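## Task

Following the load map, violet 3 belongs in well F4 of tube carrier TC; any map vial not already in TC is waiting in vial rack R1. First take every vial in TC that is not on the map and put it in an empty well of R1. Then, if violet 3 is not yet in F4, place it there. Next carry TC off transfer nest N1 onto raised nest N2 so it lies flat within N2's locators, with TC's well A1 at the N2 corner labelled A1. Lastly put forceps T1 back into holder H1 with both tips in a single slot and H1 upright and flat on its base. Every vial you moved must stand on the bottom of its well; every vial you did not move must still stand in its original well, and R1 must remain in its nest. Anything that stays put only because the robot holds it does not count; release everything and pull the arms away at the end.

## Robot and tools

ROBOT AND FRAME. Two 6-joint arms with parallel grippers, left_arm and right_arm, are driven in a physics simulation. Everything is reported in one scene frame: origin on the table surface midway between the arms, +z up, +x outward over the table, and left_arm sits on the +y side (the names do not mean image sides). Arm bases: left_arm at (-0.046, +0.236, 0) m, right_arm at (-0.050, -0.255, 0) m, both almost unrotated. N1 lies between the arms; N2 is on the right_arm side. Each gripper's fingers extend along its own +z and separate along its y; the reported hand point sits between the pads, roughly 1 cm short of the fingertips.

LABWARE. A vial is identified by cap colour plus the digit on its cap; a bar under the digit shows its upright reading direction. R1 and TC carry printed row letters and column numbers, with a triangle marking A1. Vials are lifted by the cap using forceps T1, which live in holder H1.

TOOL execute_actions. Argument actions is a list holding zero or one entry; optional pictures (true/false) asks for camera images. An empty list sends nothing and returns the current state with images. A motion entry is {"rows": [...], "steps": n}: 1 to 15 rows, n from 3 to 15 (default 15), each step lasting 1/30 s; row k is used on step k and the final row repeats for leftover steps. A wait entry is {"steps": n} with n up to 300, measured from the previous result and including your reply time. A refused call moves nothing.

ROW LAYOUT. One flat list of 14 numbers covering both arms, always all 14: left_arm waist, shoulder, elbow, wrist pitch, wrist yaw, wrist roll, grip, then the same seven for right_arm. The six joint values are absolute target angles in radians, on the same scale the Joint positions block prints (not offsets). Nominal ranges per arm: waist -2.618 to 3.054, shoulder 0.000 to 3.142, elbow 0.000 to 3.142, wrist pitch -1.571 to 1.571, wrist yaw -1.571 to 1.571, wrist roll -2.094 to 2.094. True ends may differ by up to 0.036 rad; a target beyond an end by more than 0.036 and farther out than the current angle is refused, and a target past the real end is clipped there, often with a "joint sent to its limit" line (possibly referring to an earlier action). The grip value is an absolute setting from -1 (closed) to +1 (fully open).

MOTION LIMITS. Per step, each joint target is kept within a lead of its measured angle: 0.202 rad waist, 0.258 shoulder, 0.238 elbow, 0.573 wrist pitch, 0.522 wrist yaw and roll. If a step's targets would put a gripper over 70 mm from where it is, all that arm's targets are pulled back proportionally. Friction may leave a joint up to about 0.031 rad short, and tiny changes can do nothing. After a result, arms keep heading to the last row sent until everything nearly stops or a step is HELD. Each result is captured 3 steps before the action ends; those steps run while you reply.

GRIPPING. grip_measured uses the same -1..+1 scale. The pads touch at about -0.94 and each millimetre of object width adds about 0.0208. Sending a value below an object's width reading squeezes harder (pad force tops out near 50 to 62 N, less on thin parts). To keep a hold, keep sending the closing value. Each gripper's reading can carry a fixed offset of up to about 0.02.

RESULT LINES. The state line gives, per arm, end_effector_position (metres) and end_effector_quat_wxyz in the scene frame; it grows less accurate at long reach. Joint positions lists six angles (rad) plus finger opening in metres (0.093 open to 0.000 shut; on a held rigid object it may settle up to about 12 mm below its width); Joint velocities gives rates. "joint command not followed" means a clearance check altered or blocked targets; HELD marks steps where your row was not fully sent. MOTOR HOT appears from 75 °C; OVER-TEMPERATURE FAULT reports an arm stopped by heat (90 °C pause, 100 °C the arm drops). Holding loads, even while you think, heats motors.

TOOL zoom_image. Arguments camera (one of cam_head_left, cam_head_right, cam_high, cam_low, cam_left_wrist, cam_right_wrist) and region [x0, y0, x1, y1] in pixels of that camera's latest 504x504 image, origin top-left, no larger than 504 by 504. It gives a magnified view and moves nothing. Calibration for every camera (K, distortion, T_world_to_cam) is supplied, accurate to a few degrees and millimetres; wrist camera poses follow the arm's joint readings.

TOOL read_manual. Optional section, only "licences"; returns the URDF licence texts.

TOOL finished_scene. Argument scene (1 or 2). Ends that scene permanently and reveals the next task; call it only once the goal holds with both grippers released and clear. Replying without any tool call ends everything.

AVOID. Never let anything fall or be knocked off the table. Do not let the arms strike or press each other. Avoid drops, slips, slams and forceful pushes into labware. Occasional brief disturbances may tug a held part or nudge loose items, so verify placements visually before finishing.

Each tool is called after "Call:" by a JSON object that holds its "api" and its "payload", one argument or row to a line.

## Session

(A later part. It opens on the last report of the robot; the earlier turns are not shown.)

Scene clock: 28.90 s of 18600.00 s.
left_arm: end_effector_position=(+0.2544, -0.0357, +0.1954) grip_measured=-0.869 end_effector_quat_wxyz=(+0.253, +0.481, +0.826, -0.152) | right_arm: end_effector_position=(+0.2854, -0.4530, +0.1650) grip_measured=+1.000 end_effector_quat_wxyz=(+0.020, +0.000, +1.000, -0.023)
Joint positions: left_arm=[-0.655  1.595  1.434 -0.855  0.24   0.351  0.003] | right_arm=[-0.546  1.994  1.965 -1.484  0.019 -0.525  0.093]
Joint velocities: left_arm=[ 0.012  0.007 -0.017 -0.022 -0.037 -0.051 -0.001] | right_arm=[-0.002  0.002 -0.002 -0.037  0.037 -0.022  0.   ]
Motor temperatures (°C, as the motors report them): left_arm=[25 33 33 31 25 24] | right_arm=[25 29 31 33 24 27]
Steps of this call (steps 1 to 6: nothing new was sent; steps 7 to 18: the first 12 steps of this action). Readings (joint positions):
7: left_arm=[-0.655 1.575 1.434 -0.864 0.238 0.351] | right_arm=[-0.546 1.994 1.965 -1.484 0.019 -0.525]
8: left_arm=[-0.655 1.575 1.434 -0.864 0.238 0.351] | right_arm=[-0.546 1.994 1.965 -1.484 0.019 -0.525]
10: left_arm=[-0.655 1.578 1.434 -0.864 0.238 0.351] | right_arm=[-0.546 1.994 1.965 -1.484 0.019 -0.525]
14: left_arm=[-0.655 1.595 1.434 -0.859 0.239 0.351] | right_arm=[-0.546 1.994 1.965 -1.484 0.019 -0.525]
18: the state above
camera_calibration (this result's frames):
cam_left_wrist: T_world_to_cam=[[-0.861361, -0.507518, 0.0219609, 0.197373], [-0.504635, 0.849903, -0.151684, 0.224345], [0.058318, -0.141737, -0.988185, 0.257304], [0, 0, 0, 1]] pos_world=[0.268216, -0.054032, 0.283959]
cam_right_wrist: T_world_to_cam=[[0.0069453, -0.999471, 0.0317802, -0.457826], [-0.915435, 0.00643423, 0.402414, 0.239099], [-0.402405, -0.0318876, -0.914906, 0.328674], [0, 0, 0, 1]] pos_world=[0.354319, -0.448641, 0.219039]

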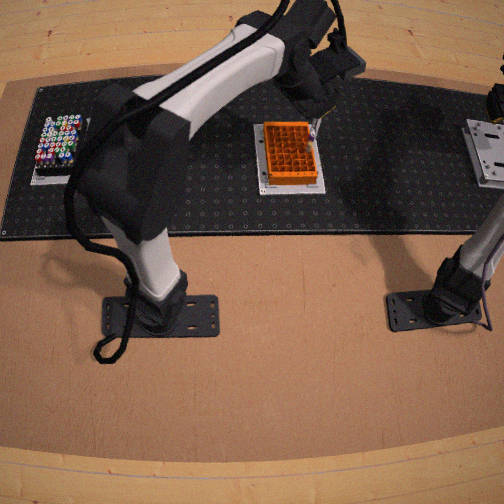

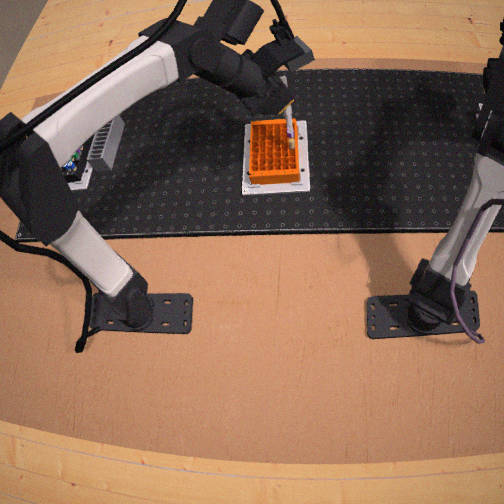

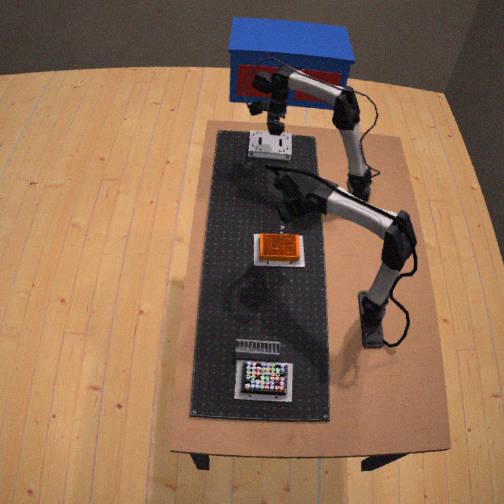

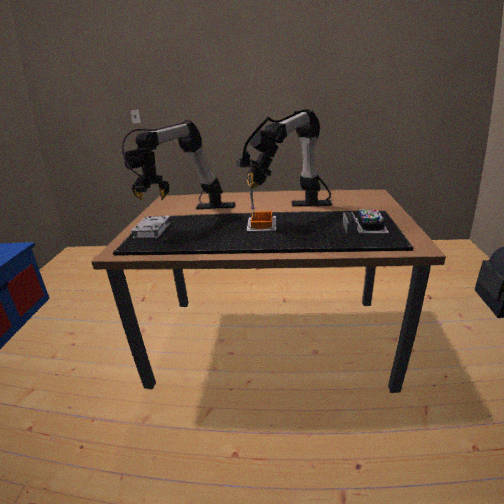

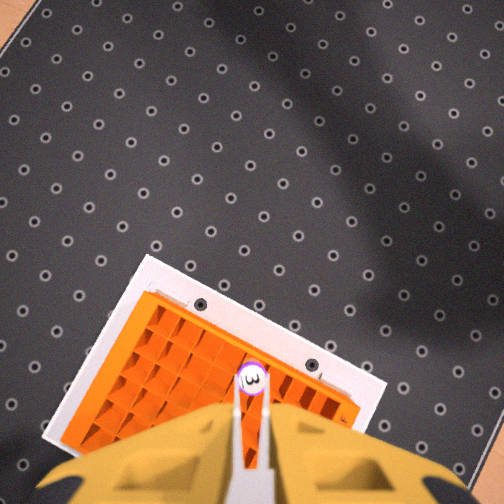

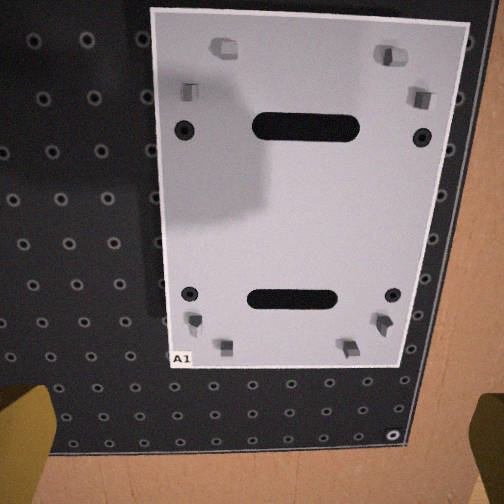

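Call:
{"api": "execute_actions", "payload": {
  "actions": [
    {"rows":[[-0.644,1.56,1.434,-0.86,0.234,0.351,-0.88,-0.55,2.0,1.98,-1.5,0.01,-0.53,1],[-0.644,1.56,1.434,-0.86,0.234,0.351,-0.88,-0.55,2.0,1.98,-1.5,0.01,-0.53,1],[-0.644,1.56,1.434,-0.86,0.234,0.351,-0.88,-0.55,2.0,1.98,-1.5,0.01,-0.53,1],[-0.644,1.56,1.434,-0.87,0.234,0.351,-0.88,-0.55,2.0,1.98,-1.5,0.01,-0.53,1],[-0.644,1.56,1.434,-0.88,0.234,0.351,-0.88,-0.55,2.0,1.98,-1.5,0.01,-0.53,1],[-0.644,1.56,1.434,-0.888,0.234,0.351,-0.88,-0.55,2.0,1.98,-1.5,0.01,-0.53,1]],"steps":15}
  ],
  "pictures": true
}}

Call:
{"api": "zoom_image", "payload": {
  "camera": "cam_left_wrist",
  "region": [130,270,370,410]
}}

Call:
{"api": "zoom_image", "payload": {
  "camera": "cam_head_right",
  "region": [250,110,320,180]
}}

Call:
{"api": "zoom_image", "payload": {
  "camera": "cam_head_left",
  "region": [270,110,340,180]
}}

Scene clock: 29.57 s of 18600.00 s.
left_arm: end_effector_position=(+0.2507, -0.0329, +0.1965) grip_measured=-0.869 end_effector_quat_wxyz=(+0.248, +0.481, +0.827, -0.152) | right_arm: end_effector_position=(+0.2854, -0.4530, +0.1650) grip_measured=+1.000 end_effector_quat_wxyz=(+0.020, +0.000, +1.000, -0.023)
Joint positions: left_arm=[-0.655  1.586  1.434 -0.874  0.24   0.351  0.003] | right_arm=[-0.546  1.994  1.965 -1.484  0.019 -0.525  0.093]
Joint velocities: left_arm=[ 0.012  0.012  0.007 -0.037  0.037  0.051  0.   ] | right_arm=[-0.002  0.002  0.007 -0.022 -0.022  0.066  0.   ]
Motor temperatures (°C, as the motors report them): left_arm=[25 33 34 31 25 24] | right_arm=[25 29 31 33 24 27]
Steps of this call (steps 1 to 3: the last 3 steps of your previous action; steps 4 to 8: the robot went on to your last target; steps 9 to 20: the first 12 steps of this action). Readings (joint positions):
9: left_arm=[-0.655 1.593 1.434 -0.855 0.240 0.351] | right_arm=[-0.546 1.994 1.965 -1.484 0.019 -0.525]
10: left_arm=[-0.655 1.591 1.434 -0.855 0.240 0.351] | right_arm=[-0.546 1.994 1.965 -1.484 0.019 -0.525]
12: left_arm=[-0.655 1.588 1.434 -0.856 0.240 0.351] | right_arm=[-0.546 1.994 1.965 -1.484 0.019 -0.525]
16: left_arm=[-0.655 1.586 1.434 -0.867 0.240 0.351] | right_arm=[-0.546 1.994 1.965 -1.484 0.019 -0.525]
20: the state above
camera_calibration (this result's frames):
cam_left_wrist: T_world_to_cam=[[-0.861075, -0.507836, 0.0255514, 0.194809], [-0.50595, 0.850707, -0.142522, 0.218847], [0.0506409, -0.13565, -0.989462, 0.261381], [0, 0, 0, 1]] pos_world=[0.265234, -0.0517874, 0.284839]
cam_right_wrist: T_world_to_cam=[[0.0069453, -0.999471, 0.0317802, -0.457826], [-0.915435, 0.00643423, 0.402414, 0.239099], [-0.402405, -0.0318876, -0.914906, 0.328674], [0, 0, 0, 1]] pos_world=[0.354319, -0.448641, 0.219039]

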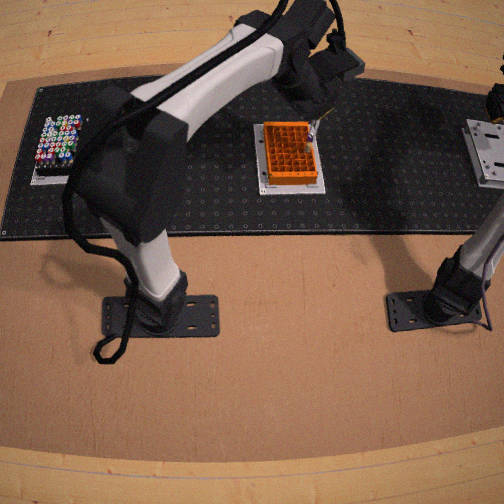

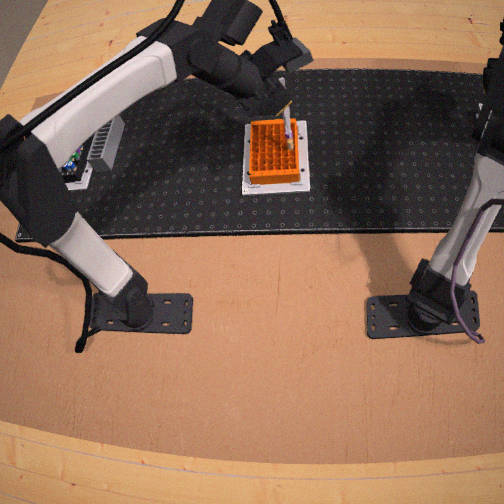

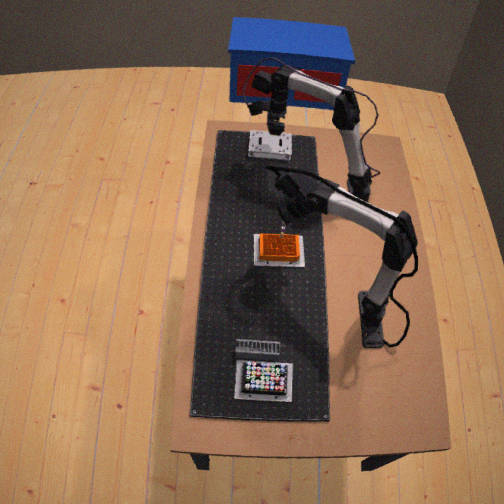

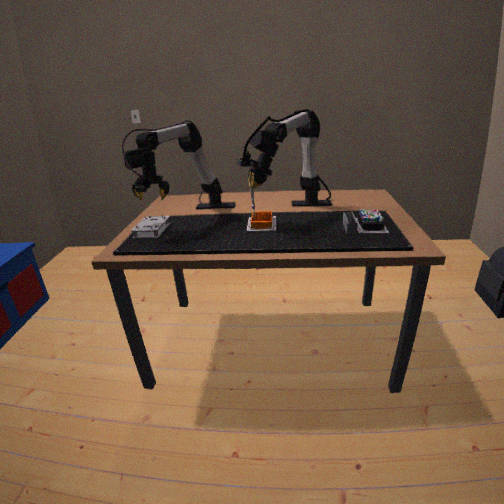

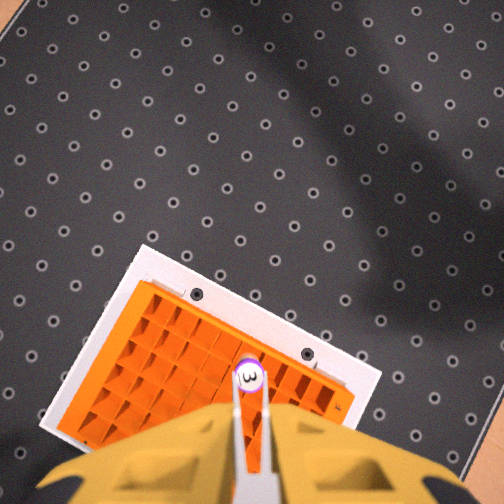

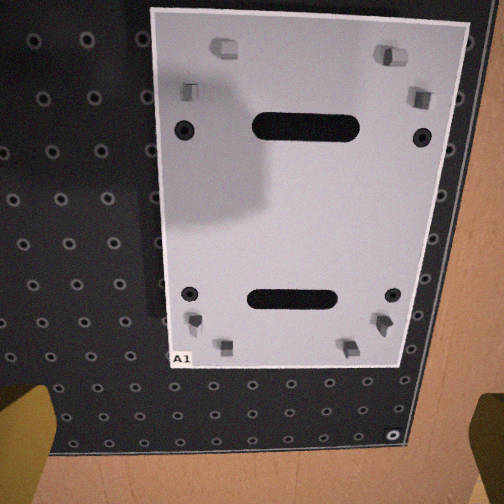

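Region (130, 270, 370, 410) of cam_left_wrist's 504x504 image, scaled by 2.100, with more detail than that image has; it fills the top 294 rows of this view, and the rest is white.

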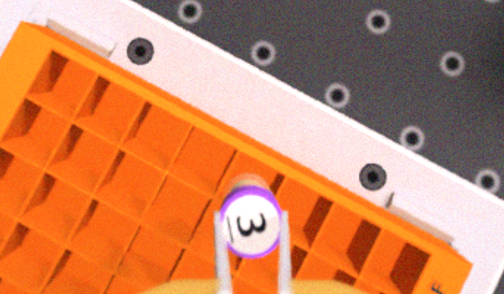

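Region (250, 110, 320, 180) of cam_head_right's 504x504 image, scaled by 7.200, with more detail than that image has.

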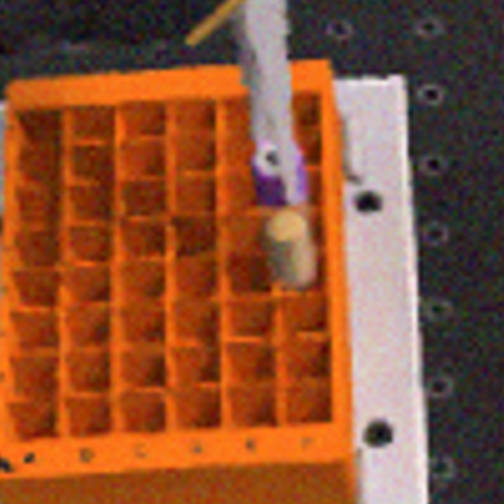

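Region (270, 110, 340, 180) of cam_head_left's 504x504 image, scaled by 7.200, with more detail than that image has.

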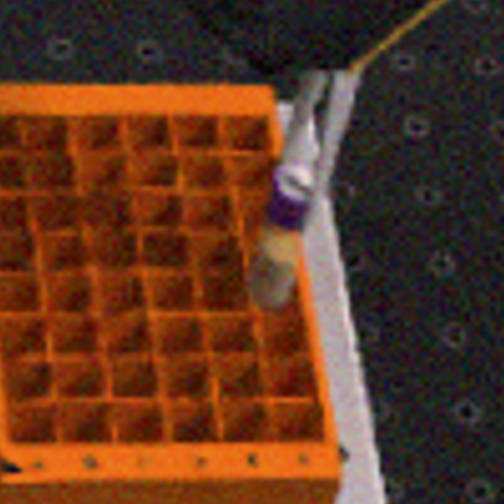

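Call:
{"api": "execute_actions", "payload": {
  "actions": [
    {"rows":[[-0.665,1.56,1.434,-0.874,0.234,0.351,-0.88,-0.55,2.0,1.98,-1.5,0.01,-0.53,1],[-0.670,1.56,1.434,-0.874,0.234,0.351,-0.88,-0.55,2.0,1.98,-1.5,0.01,-0.53,1],[-0.674,1.56,1.434,-0.874,0.234,0.351,-0.88,-0.55,2.0,1.98,-1.5,0.01,-0.53,1],[-0.677,1.56,1.434,-0.874,0.234,0.351,-0.88,-0.55,2.0,1.98,-1.5,0.01,-0.53,1]],"steps":12}
  ],
  "pictures": true
}}

Call:
{"api": "zoom_image", "payload": {
  "camera": "cam_left_wrist",
  "region": [130,270,370,410]
}}

Call:
{"api": "zoom_image", "payload": {
  "camera": "cam_head_right",
  "region": [250,110,320,180]
}}

Scene clock: 30.07 s of 18600.00 s.
left_arm: end_effector_position=(+0.2478, -0.0353, +0.1961) grip_measured=-0.869 end_effector_quat_wxyz=(+0.246, +0.485, +0.825, -0.153) | right_arm: end_effector_position=(+0.2854, -0.4530, +0.1650) grip_measured=+1.000 end_effector_quat_wxyz=(+0.020, +0.000, +1.000, -0.023)
Joint positions: left_arm=[-0.665  1.586  1.434 -0.877  0.24   0.351  0.003] | right_arm=[-0.546  1.994  1.965 -1.484  0.019 -0.525  0.093]
Joint velocities: left_arm=[-0.017 -0.002  0.017  0.007 -0.007  0.022 -0.001] | right_arm=[ 0.002 -0.002 -0.012 -0.022 -0.037 -0.081  0.   ]
Motor temperatures (°C, as the motors report them): left_arm=[25 33 34 31 25 24] | right_arm=[25 29 31 32 24 27]
Steps of this call (steps 1 to 3: the last 3 steps of your previous action; steps 4 to 6: the robot went on to your last target; steps 7 to 15: the first 9 steps of this action). Readings (joint positions):
7: left_arm=[-0.655 1.586 1.434 -0.877 0.240 0.351] | right_arm=[-0.546 1.994 1.965 -1.484 0.019 -0.525]
8: left_arm=[-0.655 1.586 1.434 -0.877 0.240 0.351] | right_arm=[-0.546 1.994 1.965 -1.484 0.019 -0.525]
10: left_arm=[-0.657 1.586 1.434 -0.877 0.240 0.351] | right_arm=[-0.546 1.994 1.965 -1.484 0.019 -0.525]
14: left_arm=[-0.664 1.586 1.434 -0.877 0.240 0.351] | right_arm=[-0.546 1.994 1.965 -1.484 0.019 -0.525]
15: the state above
camera_calibration (this result's frames):
cam_left_wrist: T_world_to_cam=[[-0.865624, -0.499979, 0.0267474, 0.192248], [-0.498485, 0.855562, -0.139738, 0.217054], [0.046982, -0.134294, -0.989827, 0.261869], [0, 0, 0, 1]] pos_world=[0.262309, -0.0544161, 0.284394]
cam_right_wrist: T_world_to_cam=[[0.0069453, -0.999471, 0.0317802, -0.457826], [-0.915435, 0.00643423, 0.402414, 0.239099], [-0.402405, -0.0318876, -0.914906, 0.328674], [0, 0, 0, 1]] pos_world=[0.354319, -0.448641, 0.219039]

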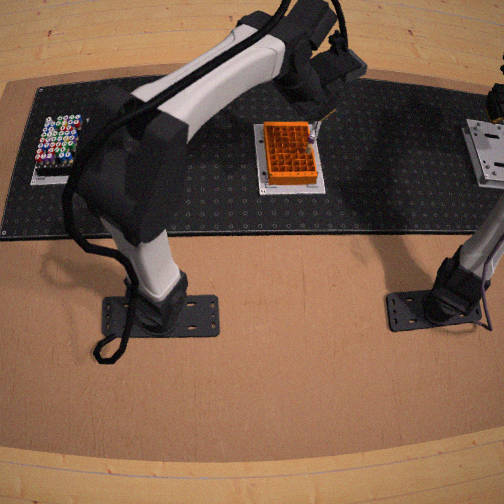

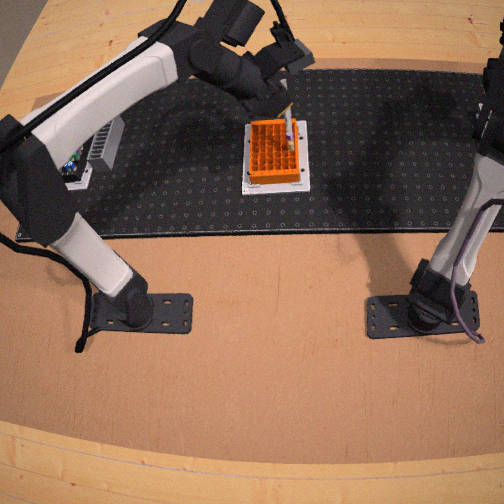

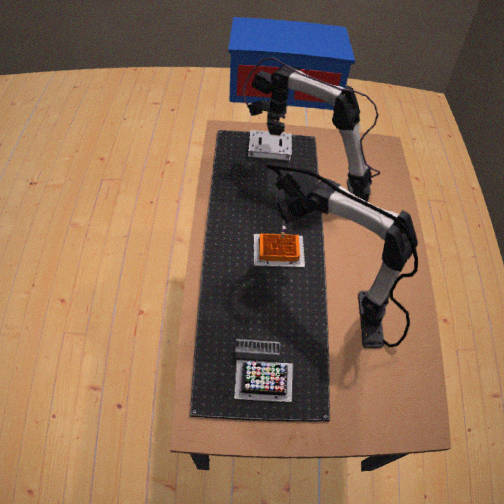

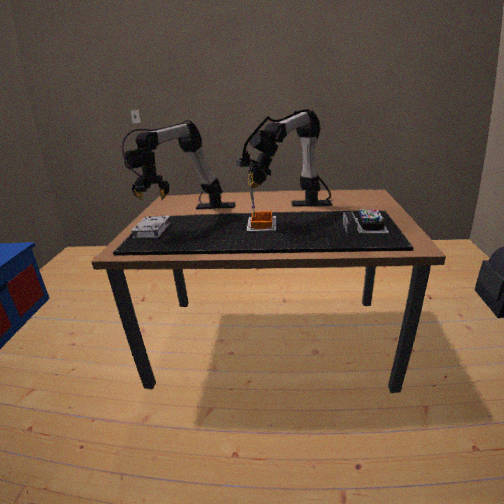

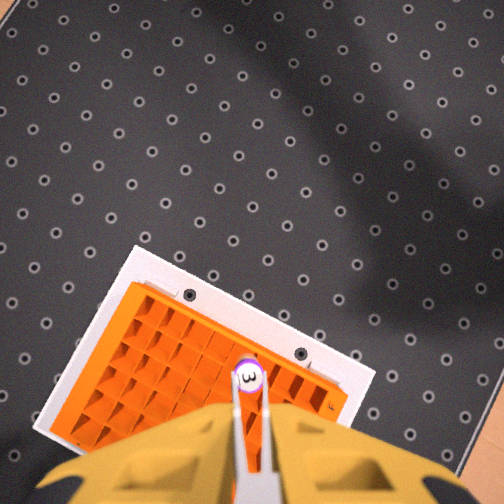

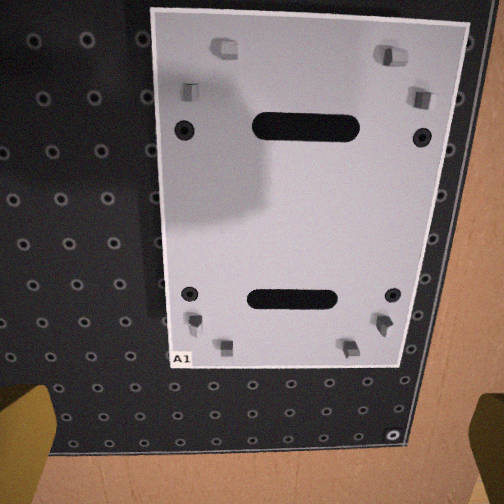

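Region (130, 270, 370, 410) of cam_left_wrist's 504x504 image, scaled by 2.100, with more detail than that image has; it fills the top 294 rows of this view, and the rest is white.

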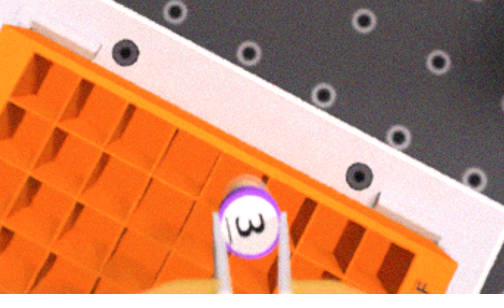

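Region (250, 110, 320, 180) of cam_head_right's 504x504 image, scaled by 7.200, with more detail than that image has.

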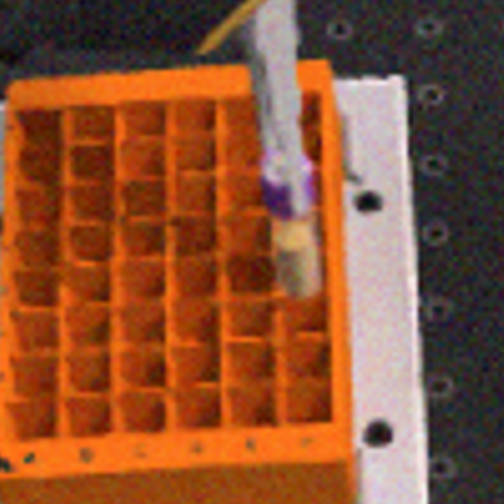

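Call:
{"api": "execute_actions", "payload": {
  "actions": [
    {"rows":[[-0.666,1.606,1.434,-0.86,0.234,0.351,-0.88,-0.55,2.0,1.98,-1.5,0.01,-0.53,1],[-0.666,1.610,1.434,-0.86,0.234,0.351,-0.88,-0.55,2.0,1.98,-1.5,0.01,-0.53,1],[-0.666,1.614,1.434,-0.86,0.234,0.351,-0.88,-0.55,2.0,1.98,-1.5,0.01,-0.53,1],[-0.666,1.618,1.434,-0.86,0.234,0.351,-0.88,-0.55,2.0,1.98,-1.5,0.01,-0.53,1],[-0.666,1.622,1.434,-0.86,0.234,0.351,-0.88,-0.55,2.0,1.98,-1.5,0.01,-0.53,1],[-0.666,1.626,1.434,-0.86,0.234,0.351,-0.88,-0.55,2.0,1.98,-1.5,0.01,-0.53,1]],"steps":14}
  ],
  "pictures": true
}}

Call:
{"api": "zoom_image", "payload": {
  "camera": "cam_left_wrist",
  "region": [130,270,370,410]
}}

Call:
{"api": "zoom_image", "payload": {
  "camera": "cam_head_right",
  "region": [250,110,320,180]
}}

Scene clock: 30.67 s of 18600.00 s.
left_arm: end_effector_position=(+0.2517, -0.0382, +0.1942) grip_measured=-0.869 end_effector_quat_wxyz=(+0.250, +0.485, +0.824, -0.153) | right_arm: end_effector_position=(+0.2854, -0.4530, +0.1650) grip_measured=+1.000 end_effector_quat_wxyz=(+0.020, +0.000, +1.000, -0.023)
Joint positions: left_arm=[-0.665  1.597  1.434 -0.857  0.24   0.351  0.003] | right_arm=[-0.546  1.994  1.965 -1.484  0.019 -0.525  0.093]
Joint velocities: left_arm=[-0.017  0.012  0.007 -0.022 -0.051 -0.007  0.001] | right_arm=[-0.007 -0.007 -0.002  0.022 -0.051 -0.125  0.   ]
Motor temperatures (°C, as the motors report them): left_arm=[25 33 34 31 25 24] | right_arm=[25 29 31 32 24 27]
Steps of this call (steps 1 to 3: the last 3 steps of your previous action; steps 4 to 7: the robot went on to your last target; steps 8 to 18: the first 11 steps of this action). Readings (joint positions):
8: left_arm=[-0.665 1.586 1.434 -0.877 0.240 0.351] | right_arm=[-0.546 1.994 1.965 -1.484 0.019 -0.525]
9: left_arm=[-0.665 1.586 1.434 -0.877 0.240 0.351] | right_arm=[-0.546 1.994 1.965 -1.484 0.019 -0.525]
11: left_arm=[-0.665 1.587 1.434 -0.877 0.240 0.351] | right_arm=[-0.546 1.994 1.965 -1.484 0.019 -0.525]
15: left_arm=[-0.665 1.595 1.434 -0.863 0.240 0.351] | right_arm=[-0.546 1.994 1.965 -1.484 0.019 -0.525]
18: the state above
camera_calibration (this result's frames):
cam_left_wrist: T_world_to_cam=[[-0.865793, -0.499853, 0.0234578, 0.194929], [-0.497522, 0.854838, -0.14739, 0.222532], [0.0536208, -0.13928, -0.9888, 0.257337], [0, 0, 0, 1]] pos_world=[0.265684, -0.0569511, 0.282681]
cam_right_wrist: T_world_to_cam=[[0.0069453, -0.999471, 0.0317802, -0.457826], [-0.915435, 0.00643423, 0.402414, 0.239099], [-0.402405, -0.0318876, -0.914906, 0.328674], [0, 0, 0, 1]] pos_world=[0.354319, -0.448641, 0.219039]

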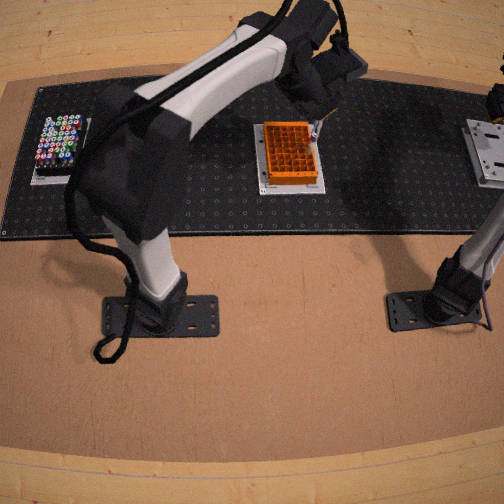

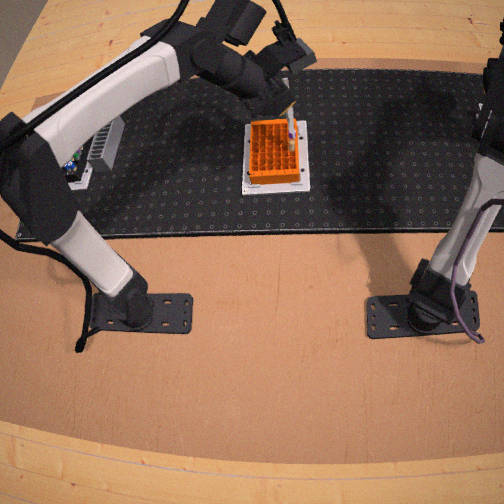

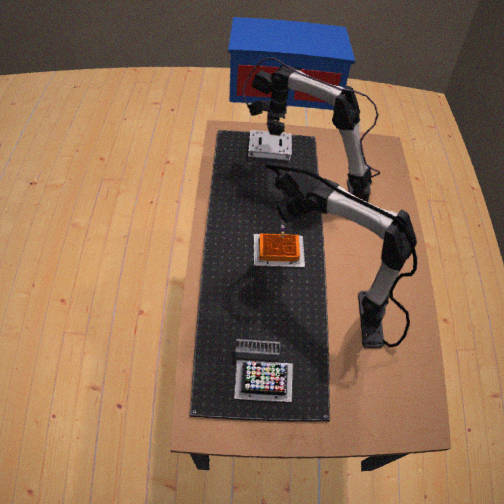

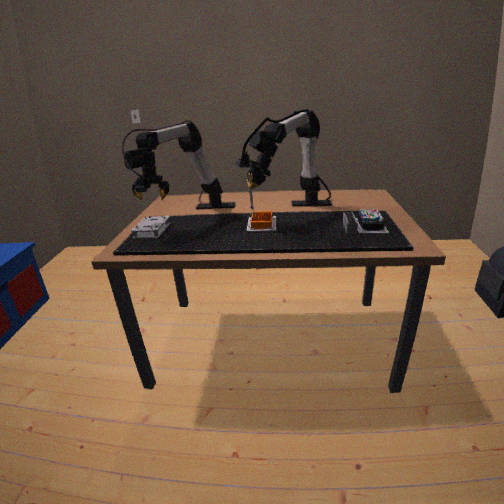

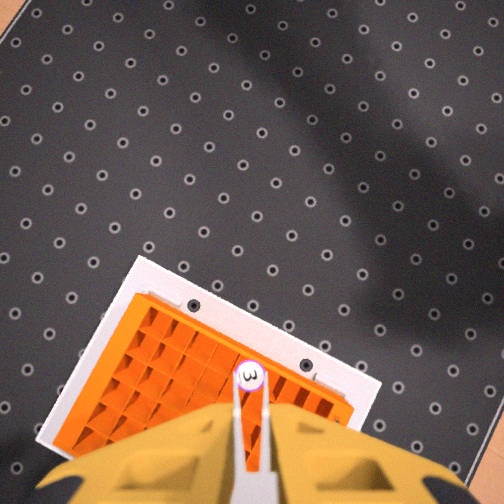

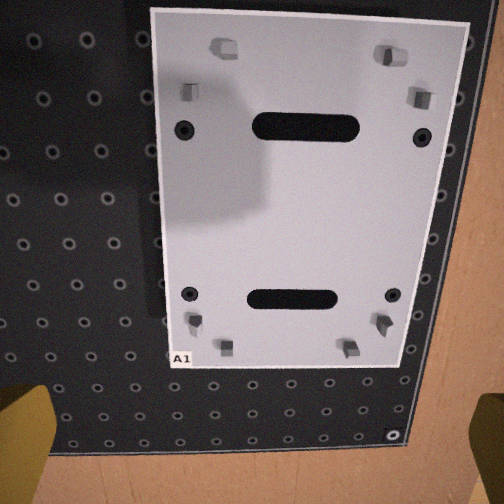

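Region (130, 270, 370, 410) of cam_left_wrist's 504x504 image, scaled by 2.100, with more detail than that image has; it fills the top 294 rows of this view, and the rest is white.

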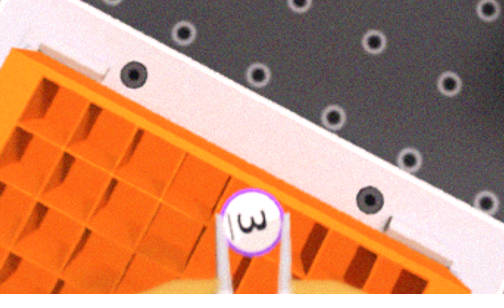

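Region (250, 110, 320, 180) of cam_head_right's 504x504 image, scaled by 7.200, with more detail than that image has.

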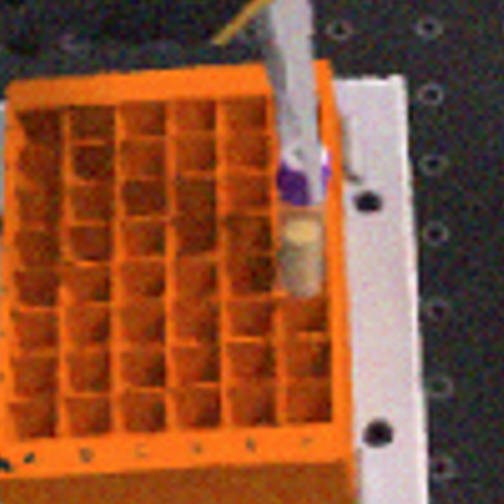

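Call:
{"api": "execute_actions", "payload": {
  "actions": [
    {"rows":[[-0.666,1.562,1.434,-0.86,0.234,0.351,-0.88,-0.55,2.0,1.98,-1.5,0.01,-0.53,1],[-0.666,1.562,1.434,-0.86,0.234,0.351,-0.88,-0.55,2.0,1.98,-1.5,0.01,-0.53,1],[-0.666,1.562,1.434,-0.86,0.234,0.351,-0.88,-0.55,2.0,1.98,-1.5,0.01,-0.53,1],[-0.666,1.562,1.434,-0.86,0.234,0.351,-0.88,-0.55,2.0,1.98,-1.5,0.01,-0.53,1],[-0.652,1.562,1.434,-0.86,0.234,0.351,-0.88,-0.55,2.0,1.98,-1.5,0.01,-0.53,1],[-0.648,1.562,1.434,-0.86,0.234,0.351,-0.88,-0.55,2.0,1.98,-1.5,0.01,-0.53,1]],"steps":15}
  ],
  "pictures": true
}}

Call:
{"api": "zoom_image", "payload": {
  "camera": "cam_head_left",
  "region": [270,110,340,180]
}}

Call:
{"api": "zoom_image", "payload": {
  "camera": "cam_head_right",
  "region": [250,110,320,180]
}}

Call:
{"api": "zoom_image", "payload": {
  "camera": "cam_low",
  "region": [230,180,290,240]
}}

Scene clock: 31.30 s of 18600.00 s.
left_arm: end_effector_position=(+0.2513, -0.0379, +0.1980) grip_measured=-0.869 end_effector_quat_wxyz=(+0.255, +0.484, +0.823, -0.154) | right_arm: end_effector_position=(+0.2854, -0.4530, +0.1650) grip_measured=+1.000 end_effector_quat_wxyz=(+0.020, +0.000, +1.000, -0.023)
Joint positions: left_arm=[-0.665  1.588  1.434 -0.856  0.24   0.351  0.003] | right_arm=[-0.546  1.994  1.965 -1.484  0.019 -0.525  0.093]
Joint velocities: left_arm=[ 0.017 -0.002  0.002  0.022  0.051  0.007 -0.002] | right_arm=[ 0.002 -0.007 -0.002  0.037 -0.022 -0.007  0.   ]
Motor temperatures (°C, as the motors report them): left_arm=[25 33 34 31 25 24] | right_arm=[25 30 31 32 24 27]
Steps of this call (steps 1 to 3: the last 3 steps of your previous action; steps 4 to 7: the robot went on to your last target; steps 8 to 19: the first 12 steps of this action). Readings (joint positions):
8: left_arm=[-0.665 1.596 1.434 -0.856 0.240 0.351] | right_arm=[-0.546 1.994 1.965 -1.484 0.019 -0.525]
9: left_arm=[-0.665 1.594 1.434 -0.856 0.240 0.351] | right_arm=[-0.546 1.994 1.965 -1.484 0.019 -0.525]
11: left_arm=[-0.665 1.590 1.434 -0.856 0.240 0.351] | right_arm=[-0.546 1.994 1.965 -1.484 0.019 -0.525]
15: left_arm=[-0.665 1.588 1.434 -0.856 0.240 0.351] | right_arm=[-0.546 1.994 1.965 -1.484 0.019 -0.525]
19: the state above
camera_calibration (this result's frames):
cam_left_wrist: T_world_to_cam=[[-0.865975, -0.499716, 0.0192686, 0.195503], [-0.496221, 0.853861, -0.157114, 0.224145], [0.0620598, -0.145618, -0.987392, 0.258516], [0, 0, 0, 1]] pos_world=[0.264483, -0.0560484, 0.286706]
cam_right_wrist: T_world_to_cam=[[0.0069453, -0.999471, 0.0317802, -0.457826], [-0.915435, 0.00643423, 0.402414, 0.239099], [-0.402405, -0.0318876, -0.914906, 0.328674], [0, 0, 0, 1]] pos_world=[0.354319, -0.448641, 0.219039]

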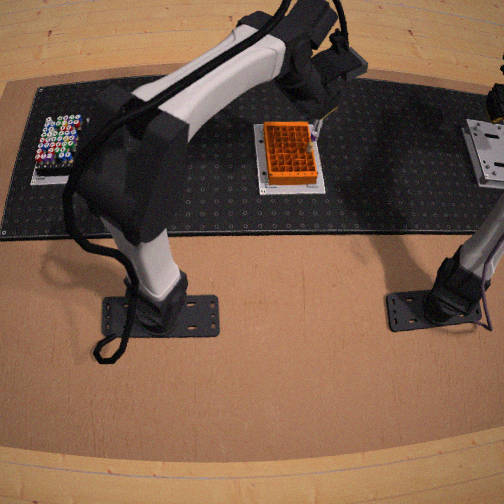

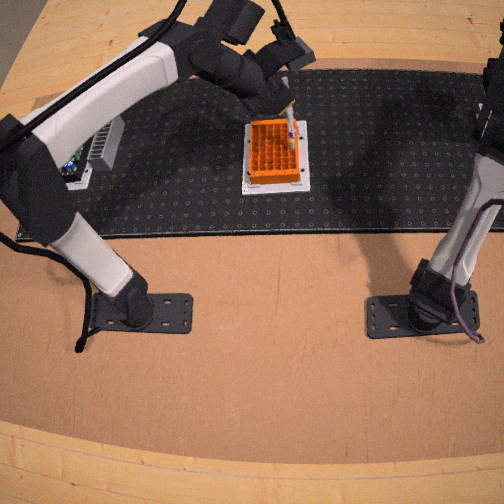

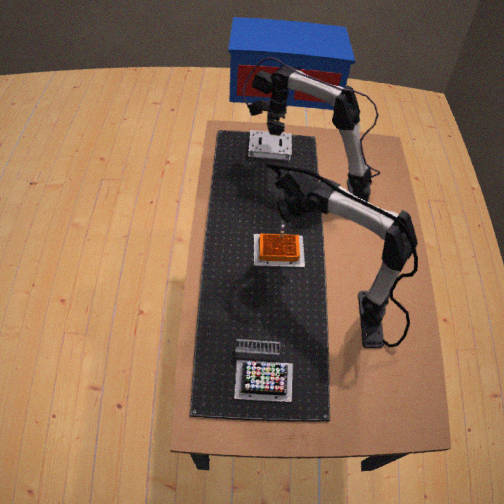

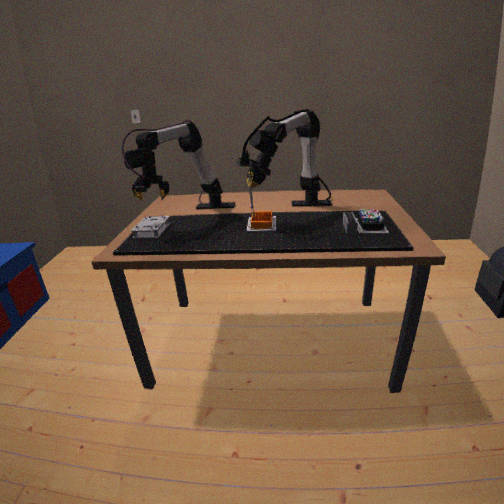

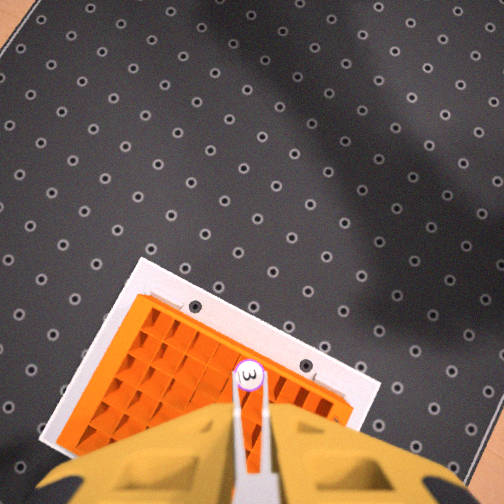

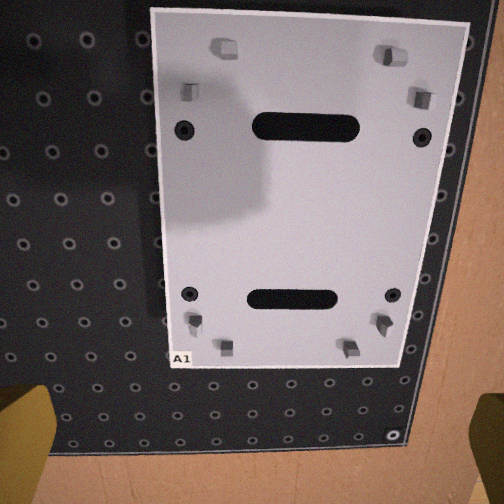

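Region (270, 110, 340, 180) of cam_head_left's 504x504 image, scaled by 7.200, with more detail than that image has.

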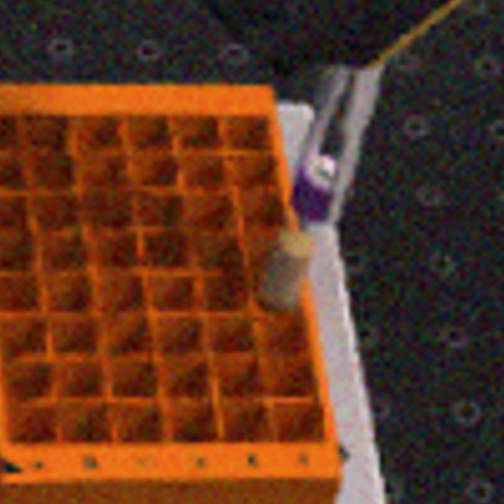

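Region (250, 110, 320, 180) of cam_head_right's 504x504 image, scaled by 7.200, with more detail than that image has.

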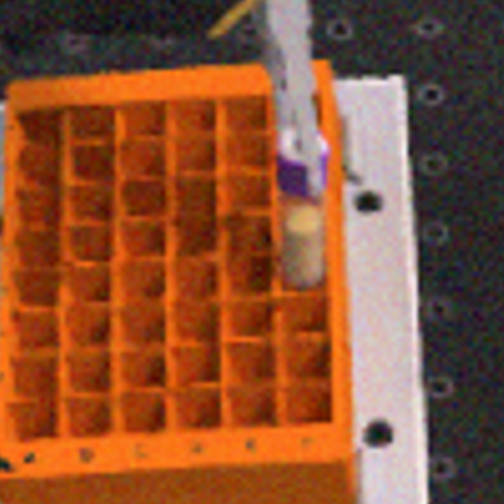

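Region (230, 180, 290, 240) of cam_low's 504x504 image, scaled by 8.400, with more detail than that image has.

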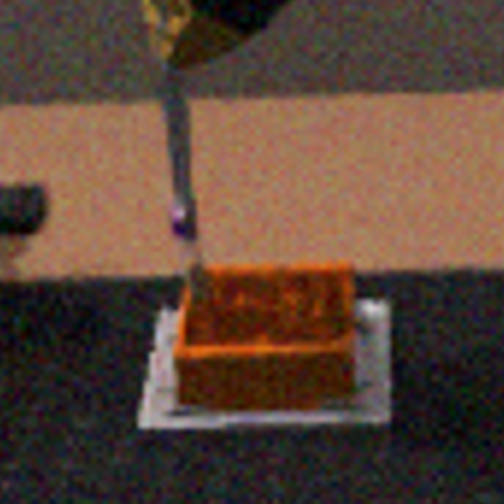

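Call:
{"api": "execute_actions", "payload": {
  "actions": [
    {"rows":[[-0.642,1.562,1.434,-0.86,0.234,0.351,-0.88,-0.55,2.0,1.98,-1.5,0.01,-0.53,1],[-0.642,1.562,1.434,-0.86,0.234,0.351,-0.88,-0.55,2.0,1.98,-1.5,0.01,-0.53,1],[-0.642,1.562,1.434,-0.86,0.234,0.351,-0.88,-0.55,2.0,1.98,-1.5,0.01,-0.53,1],[-0.65,1.562,1.434,-0.86,0.234,0.351,-0.88,-0.55,2.0,1.98,-1.5,0.01,-0.53,1]],"steps":9}
  ]
}}

Call:
{"api": "execute_actions", "payload": {
  "actions": [
    {"rows":[[-0.655,1.608,1.434,-0.868,0.234,0.351,-0.88,-0.55,2.0,1.98,-1.5,0.01,-0.53,1],[-0.655,1.612,1.434,-0.868,0.234,0.351,-0.88,-0.55,2.0,1.98,-1.5,0.01,-0.53,1],[-0.655,1.616,1.434,-0.868,0.234,0.351,-0.88,-0.55,2.0,1.98,-1.5,0.01,-0.53,1],[-0.655,1.620,1.434,-0.868,0.234,0.351,-0.88,-0.55,2.0,1.98,-1.5,0.01,-0.53,1],[-0.655,1.624,1.434,-0.868,0.234,0.351,-0.88,-0.55,2.0,1.98,-1.5,0.01,-0.53,1]],"steps":13}
  ],
  "pictures": true
}}

Call:
{"api": "zoom_image", "payload": {
  "camera": "cam_head_left",
  "region": [270,110,340,180]
}}

Call:
{"api": "zoom_image", "payload": {
  "camera": "cam_head_right",
  "region": [250,110,320,180]
}}

Scene clock: 31.87 s of 18600.00 s.
left_arm: end_effector_position=(+0.2534, -0.0356, +0.1980) grip_measured=-0.869 end_effector_quat_wxyz=(+0.256, +0.481, +0.824, -0.152) | right_arm: end_effector_position=(+0.2854, -0.4530, +0.1650) grip_measured=+1.000 end_effector_quat_wxyz=(+0.020, +0.000, +1.000, -0.023)
Joint positions: left_arm=[-0.657  1.588  1.434 -0.856  0.238  0.351  0.003] | right_arm=[-0.546  1.994  1.965 -1.484  0.019 -0.525  0.093]
Joint velocities: left_arm=[-0.007 -0.002 -0.017  0.022 -0.022 -0.022  0.   ] | right_arm=[-0.002 -0.007  0.007  0.007 -0.022 -0.022  0.   ]
Motor temperatures (°C, as the motors report them): left_arm=[25 33 34 31 25 24] | right_arm=[25 30 31 32 24 27]
Steps of this call (steps 1 to 3: the last 3 steps of your previous action; steps 4 to 11: the robot went on to your last target; steps 12 to 17: the first 6 steps of this action). Readings (joint positions):
12: left_arm=[-0.664 1.588 1.434 -0.856 0.240 0.351] | right_arm=[-0.546 1.994 1.965 -1.484 0.019 -0.525]
13: left_arm=[-0.662 1.588 1.434 -0.856 0.240 0.351] | right_arm=[-0.546 1.994 1.965 -1.484 0.019 -0.525]
15: left_arm=[-0.658 1.588 1.434 -0.856 0.239 0.351] | right_arm=[-0.546 1.994 1.965 -1.484 0.019 -0.525]
17: the state above

Scene clock: 32.30 s of 18600.00 s.
left_arm: end_effector_position=(+0.2546, -0.0368, +0.1933) grip_measured=-0.869 end_effector_quat_wxyz=(+0.251, +0.482, +0.826, -0.152) | right_arm: end_effector_position=(+0.2854, -0.4530, +0.1650) grip_measured=+1.000 end_effector_quat_wxyz=(+0.020, +0.000, +1.000, -0.023)
Joint positions: left_arm=[-0.657  1.601  1.434 -0.853  0.24   0.351  0.003] | right_arm=[-0.546  1.994  1.965 -1.484  0.019 -0.525  0.093]
Joint velocities: left_arm=[-0.012 -0.012 -0.002  0.007  0.007 -0.037 -0.001] | right_arm=[ 0.002 -0.002 -0.007  0.022  0.022 -0.066  0.   ]
Motor temperatures (°C, as the motors report them): left_arm=[25 33 34 31 25 24] | right_arm=[25 30 31 32 24 27]
Steps of this call (steps 1 to 3: the last 3 steps of your previous action; steps 4 to 13: the first 10 steps of this action). Readings (joint positions):
4: left_arm=[-0.657 1.588 1.434 -0.856 0.238 0.351] | right_arm=[-0.546 1.994 1.965 -1.484 0.019 -0.525]
5: left_arm=[-0.657 1.588 1.434 -0.856 0.238 0.351] | right_arm=[-0.546 1.994 1.965 -1.484 0.019 -0.525]
7: left_arm=[-0.657 1.590 1.434 -0.857 0.238 0.351] | right_arm=[-0.546 1.994 1.965 -1.484 0.019 -0.525]
11: left_arm=[-0.657 1.601 1.434 -0.853 0.240 0.351] | right_arm=[-0.546 1.994 1.965 -1.484 0.019 -0.525]
13: the state above
camera_calibration (this result's frames):
cam_left_wrist: T_world_to_cam=[[-0.862154, -0.50611, 0.0233082, 0.197079], [-0.503659, 0.851176, -0.147738, 0.22407], [0.0549321, -0.139112, -0.988752, 0.25612], [0, 0, 0, 1]] pos_world=[0.268699, -0.05535, 0.281749]
cam_right_wrist: T_world_to_cam=[[0.0069453, -0.999471, 0.0317802, -0.457826], [-0.915435, 0.00643423, 0.402414, 0.239099], [-0.402405, -0.0318876, -0.914906, 0.328674], [0, 0, 0, 1]] pos_world=[0.354319, -0.448641, 0.219039]

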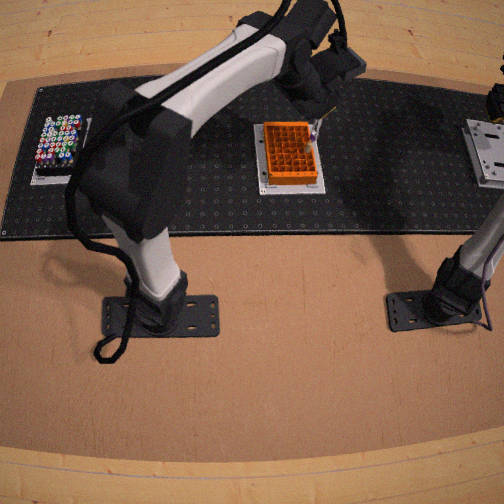

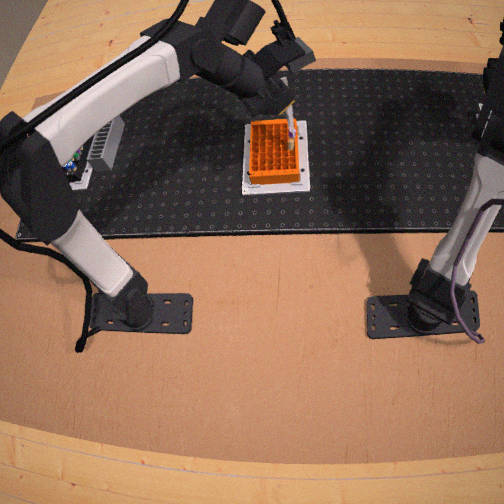

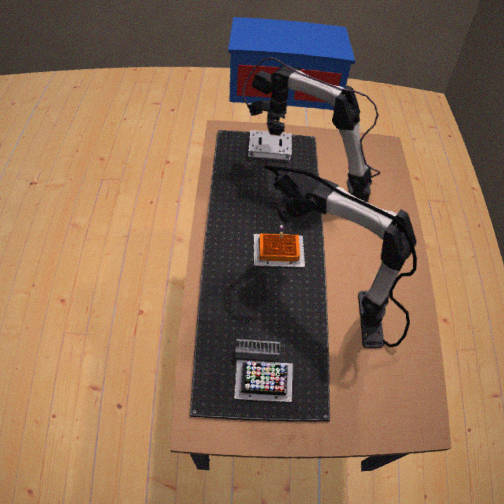

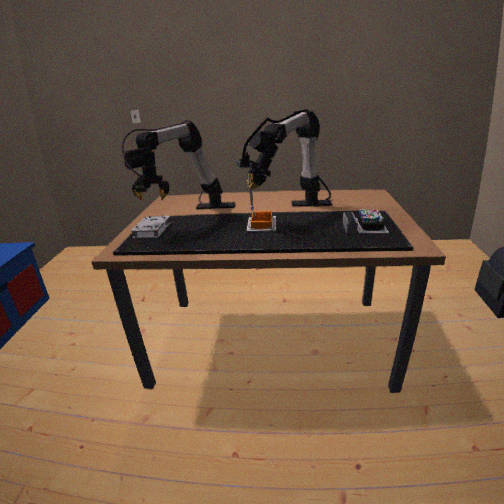

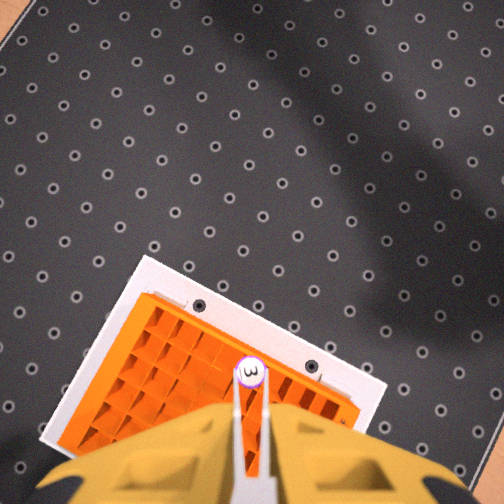

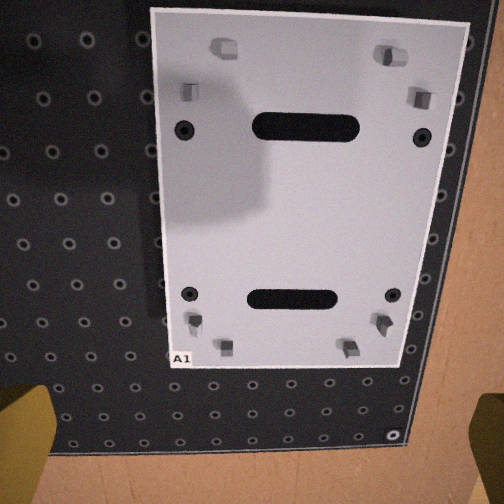

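Region (270, 110, 340, 180) of cam_head_left's 504x504 image, scaled by 7.200, with more detail than that image has.

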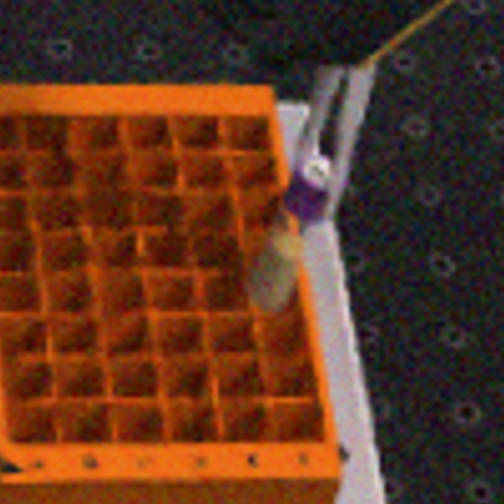

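Region (250, 110, 320, 180) of cam_head_right's 504x504 image, scaled by 7.200, with more detail than that image has.

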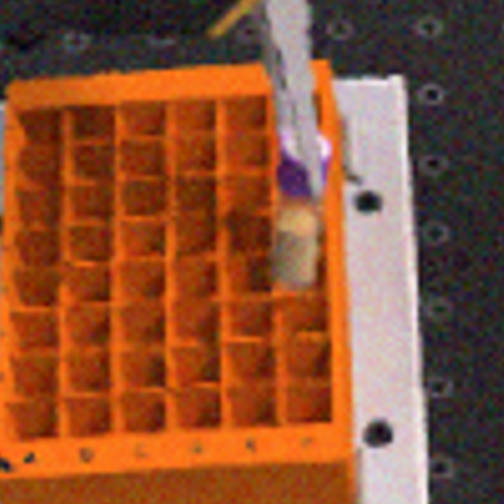

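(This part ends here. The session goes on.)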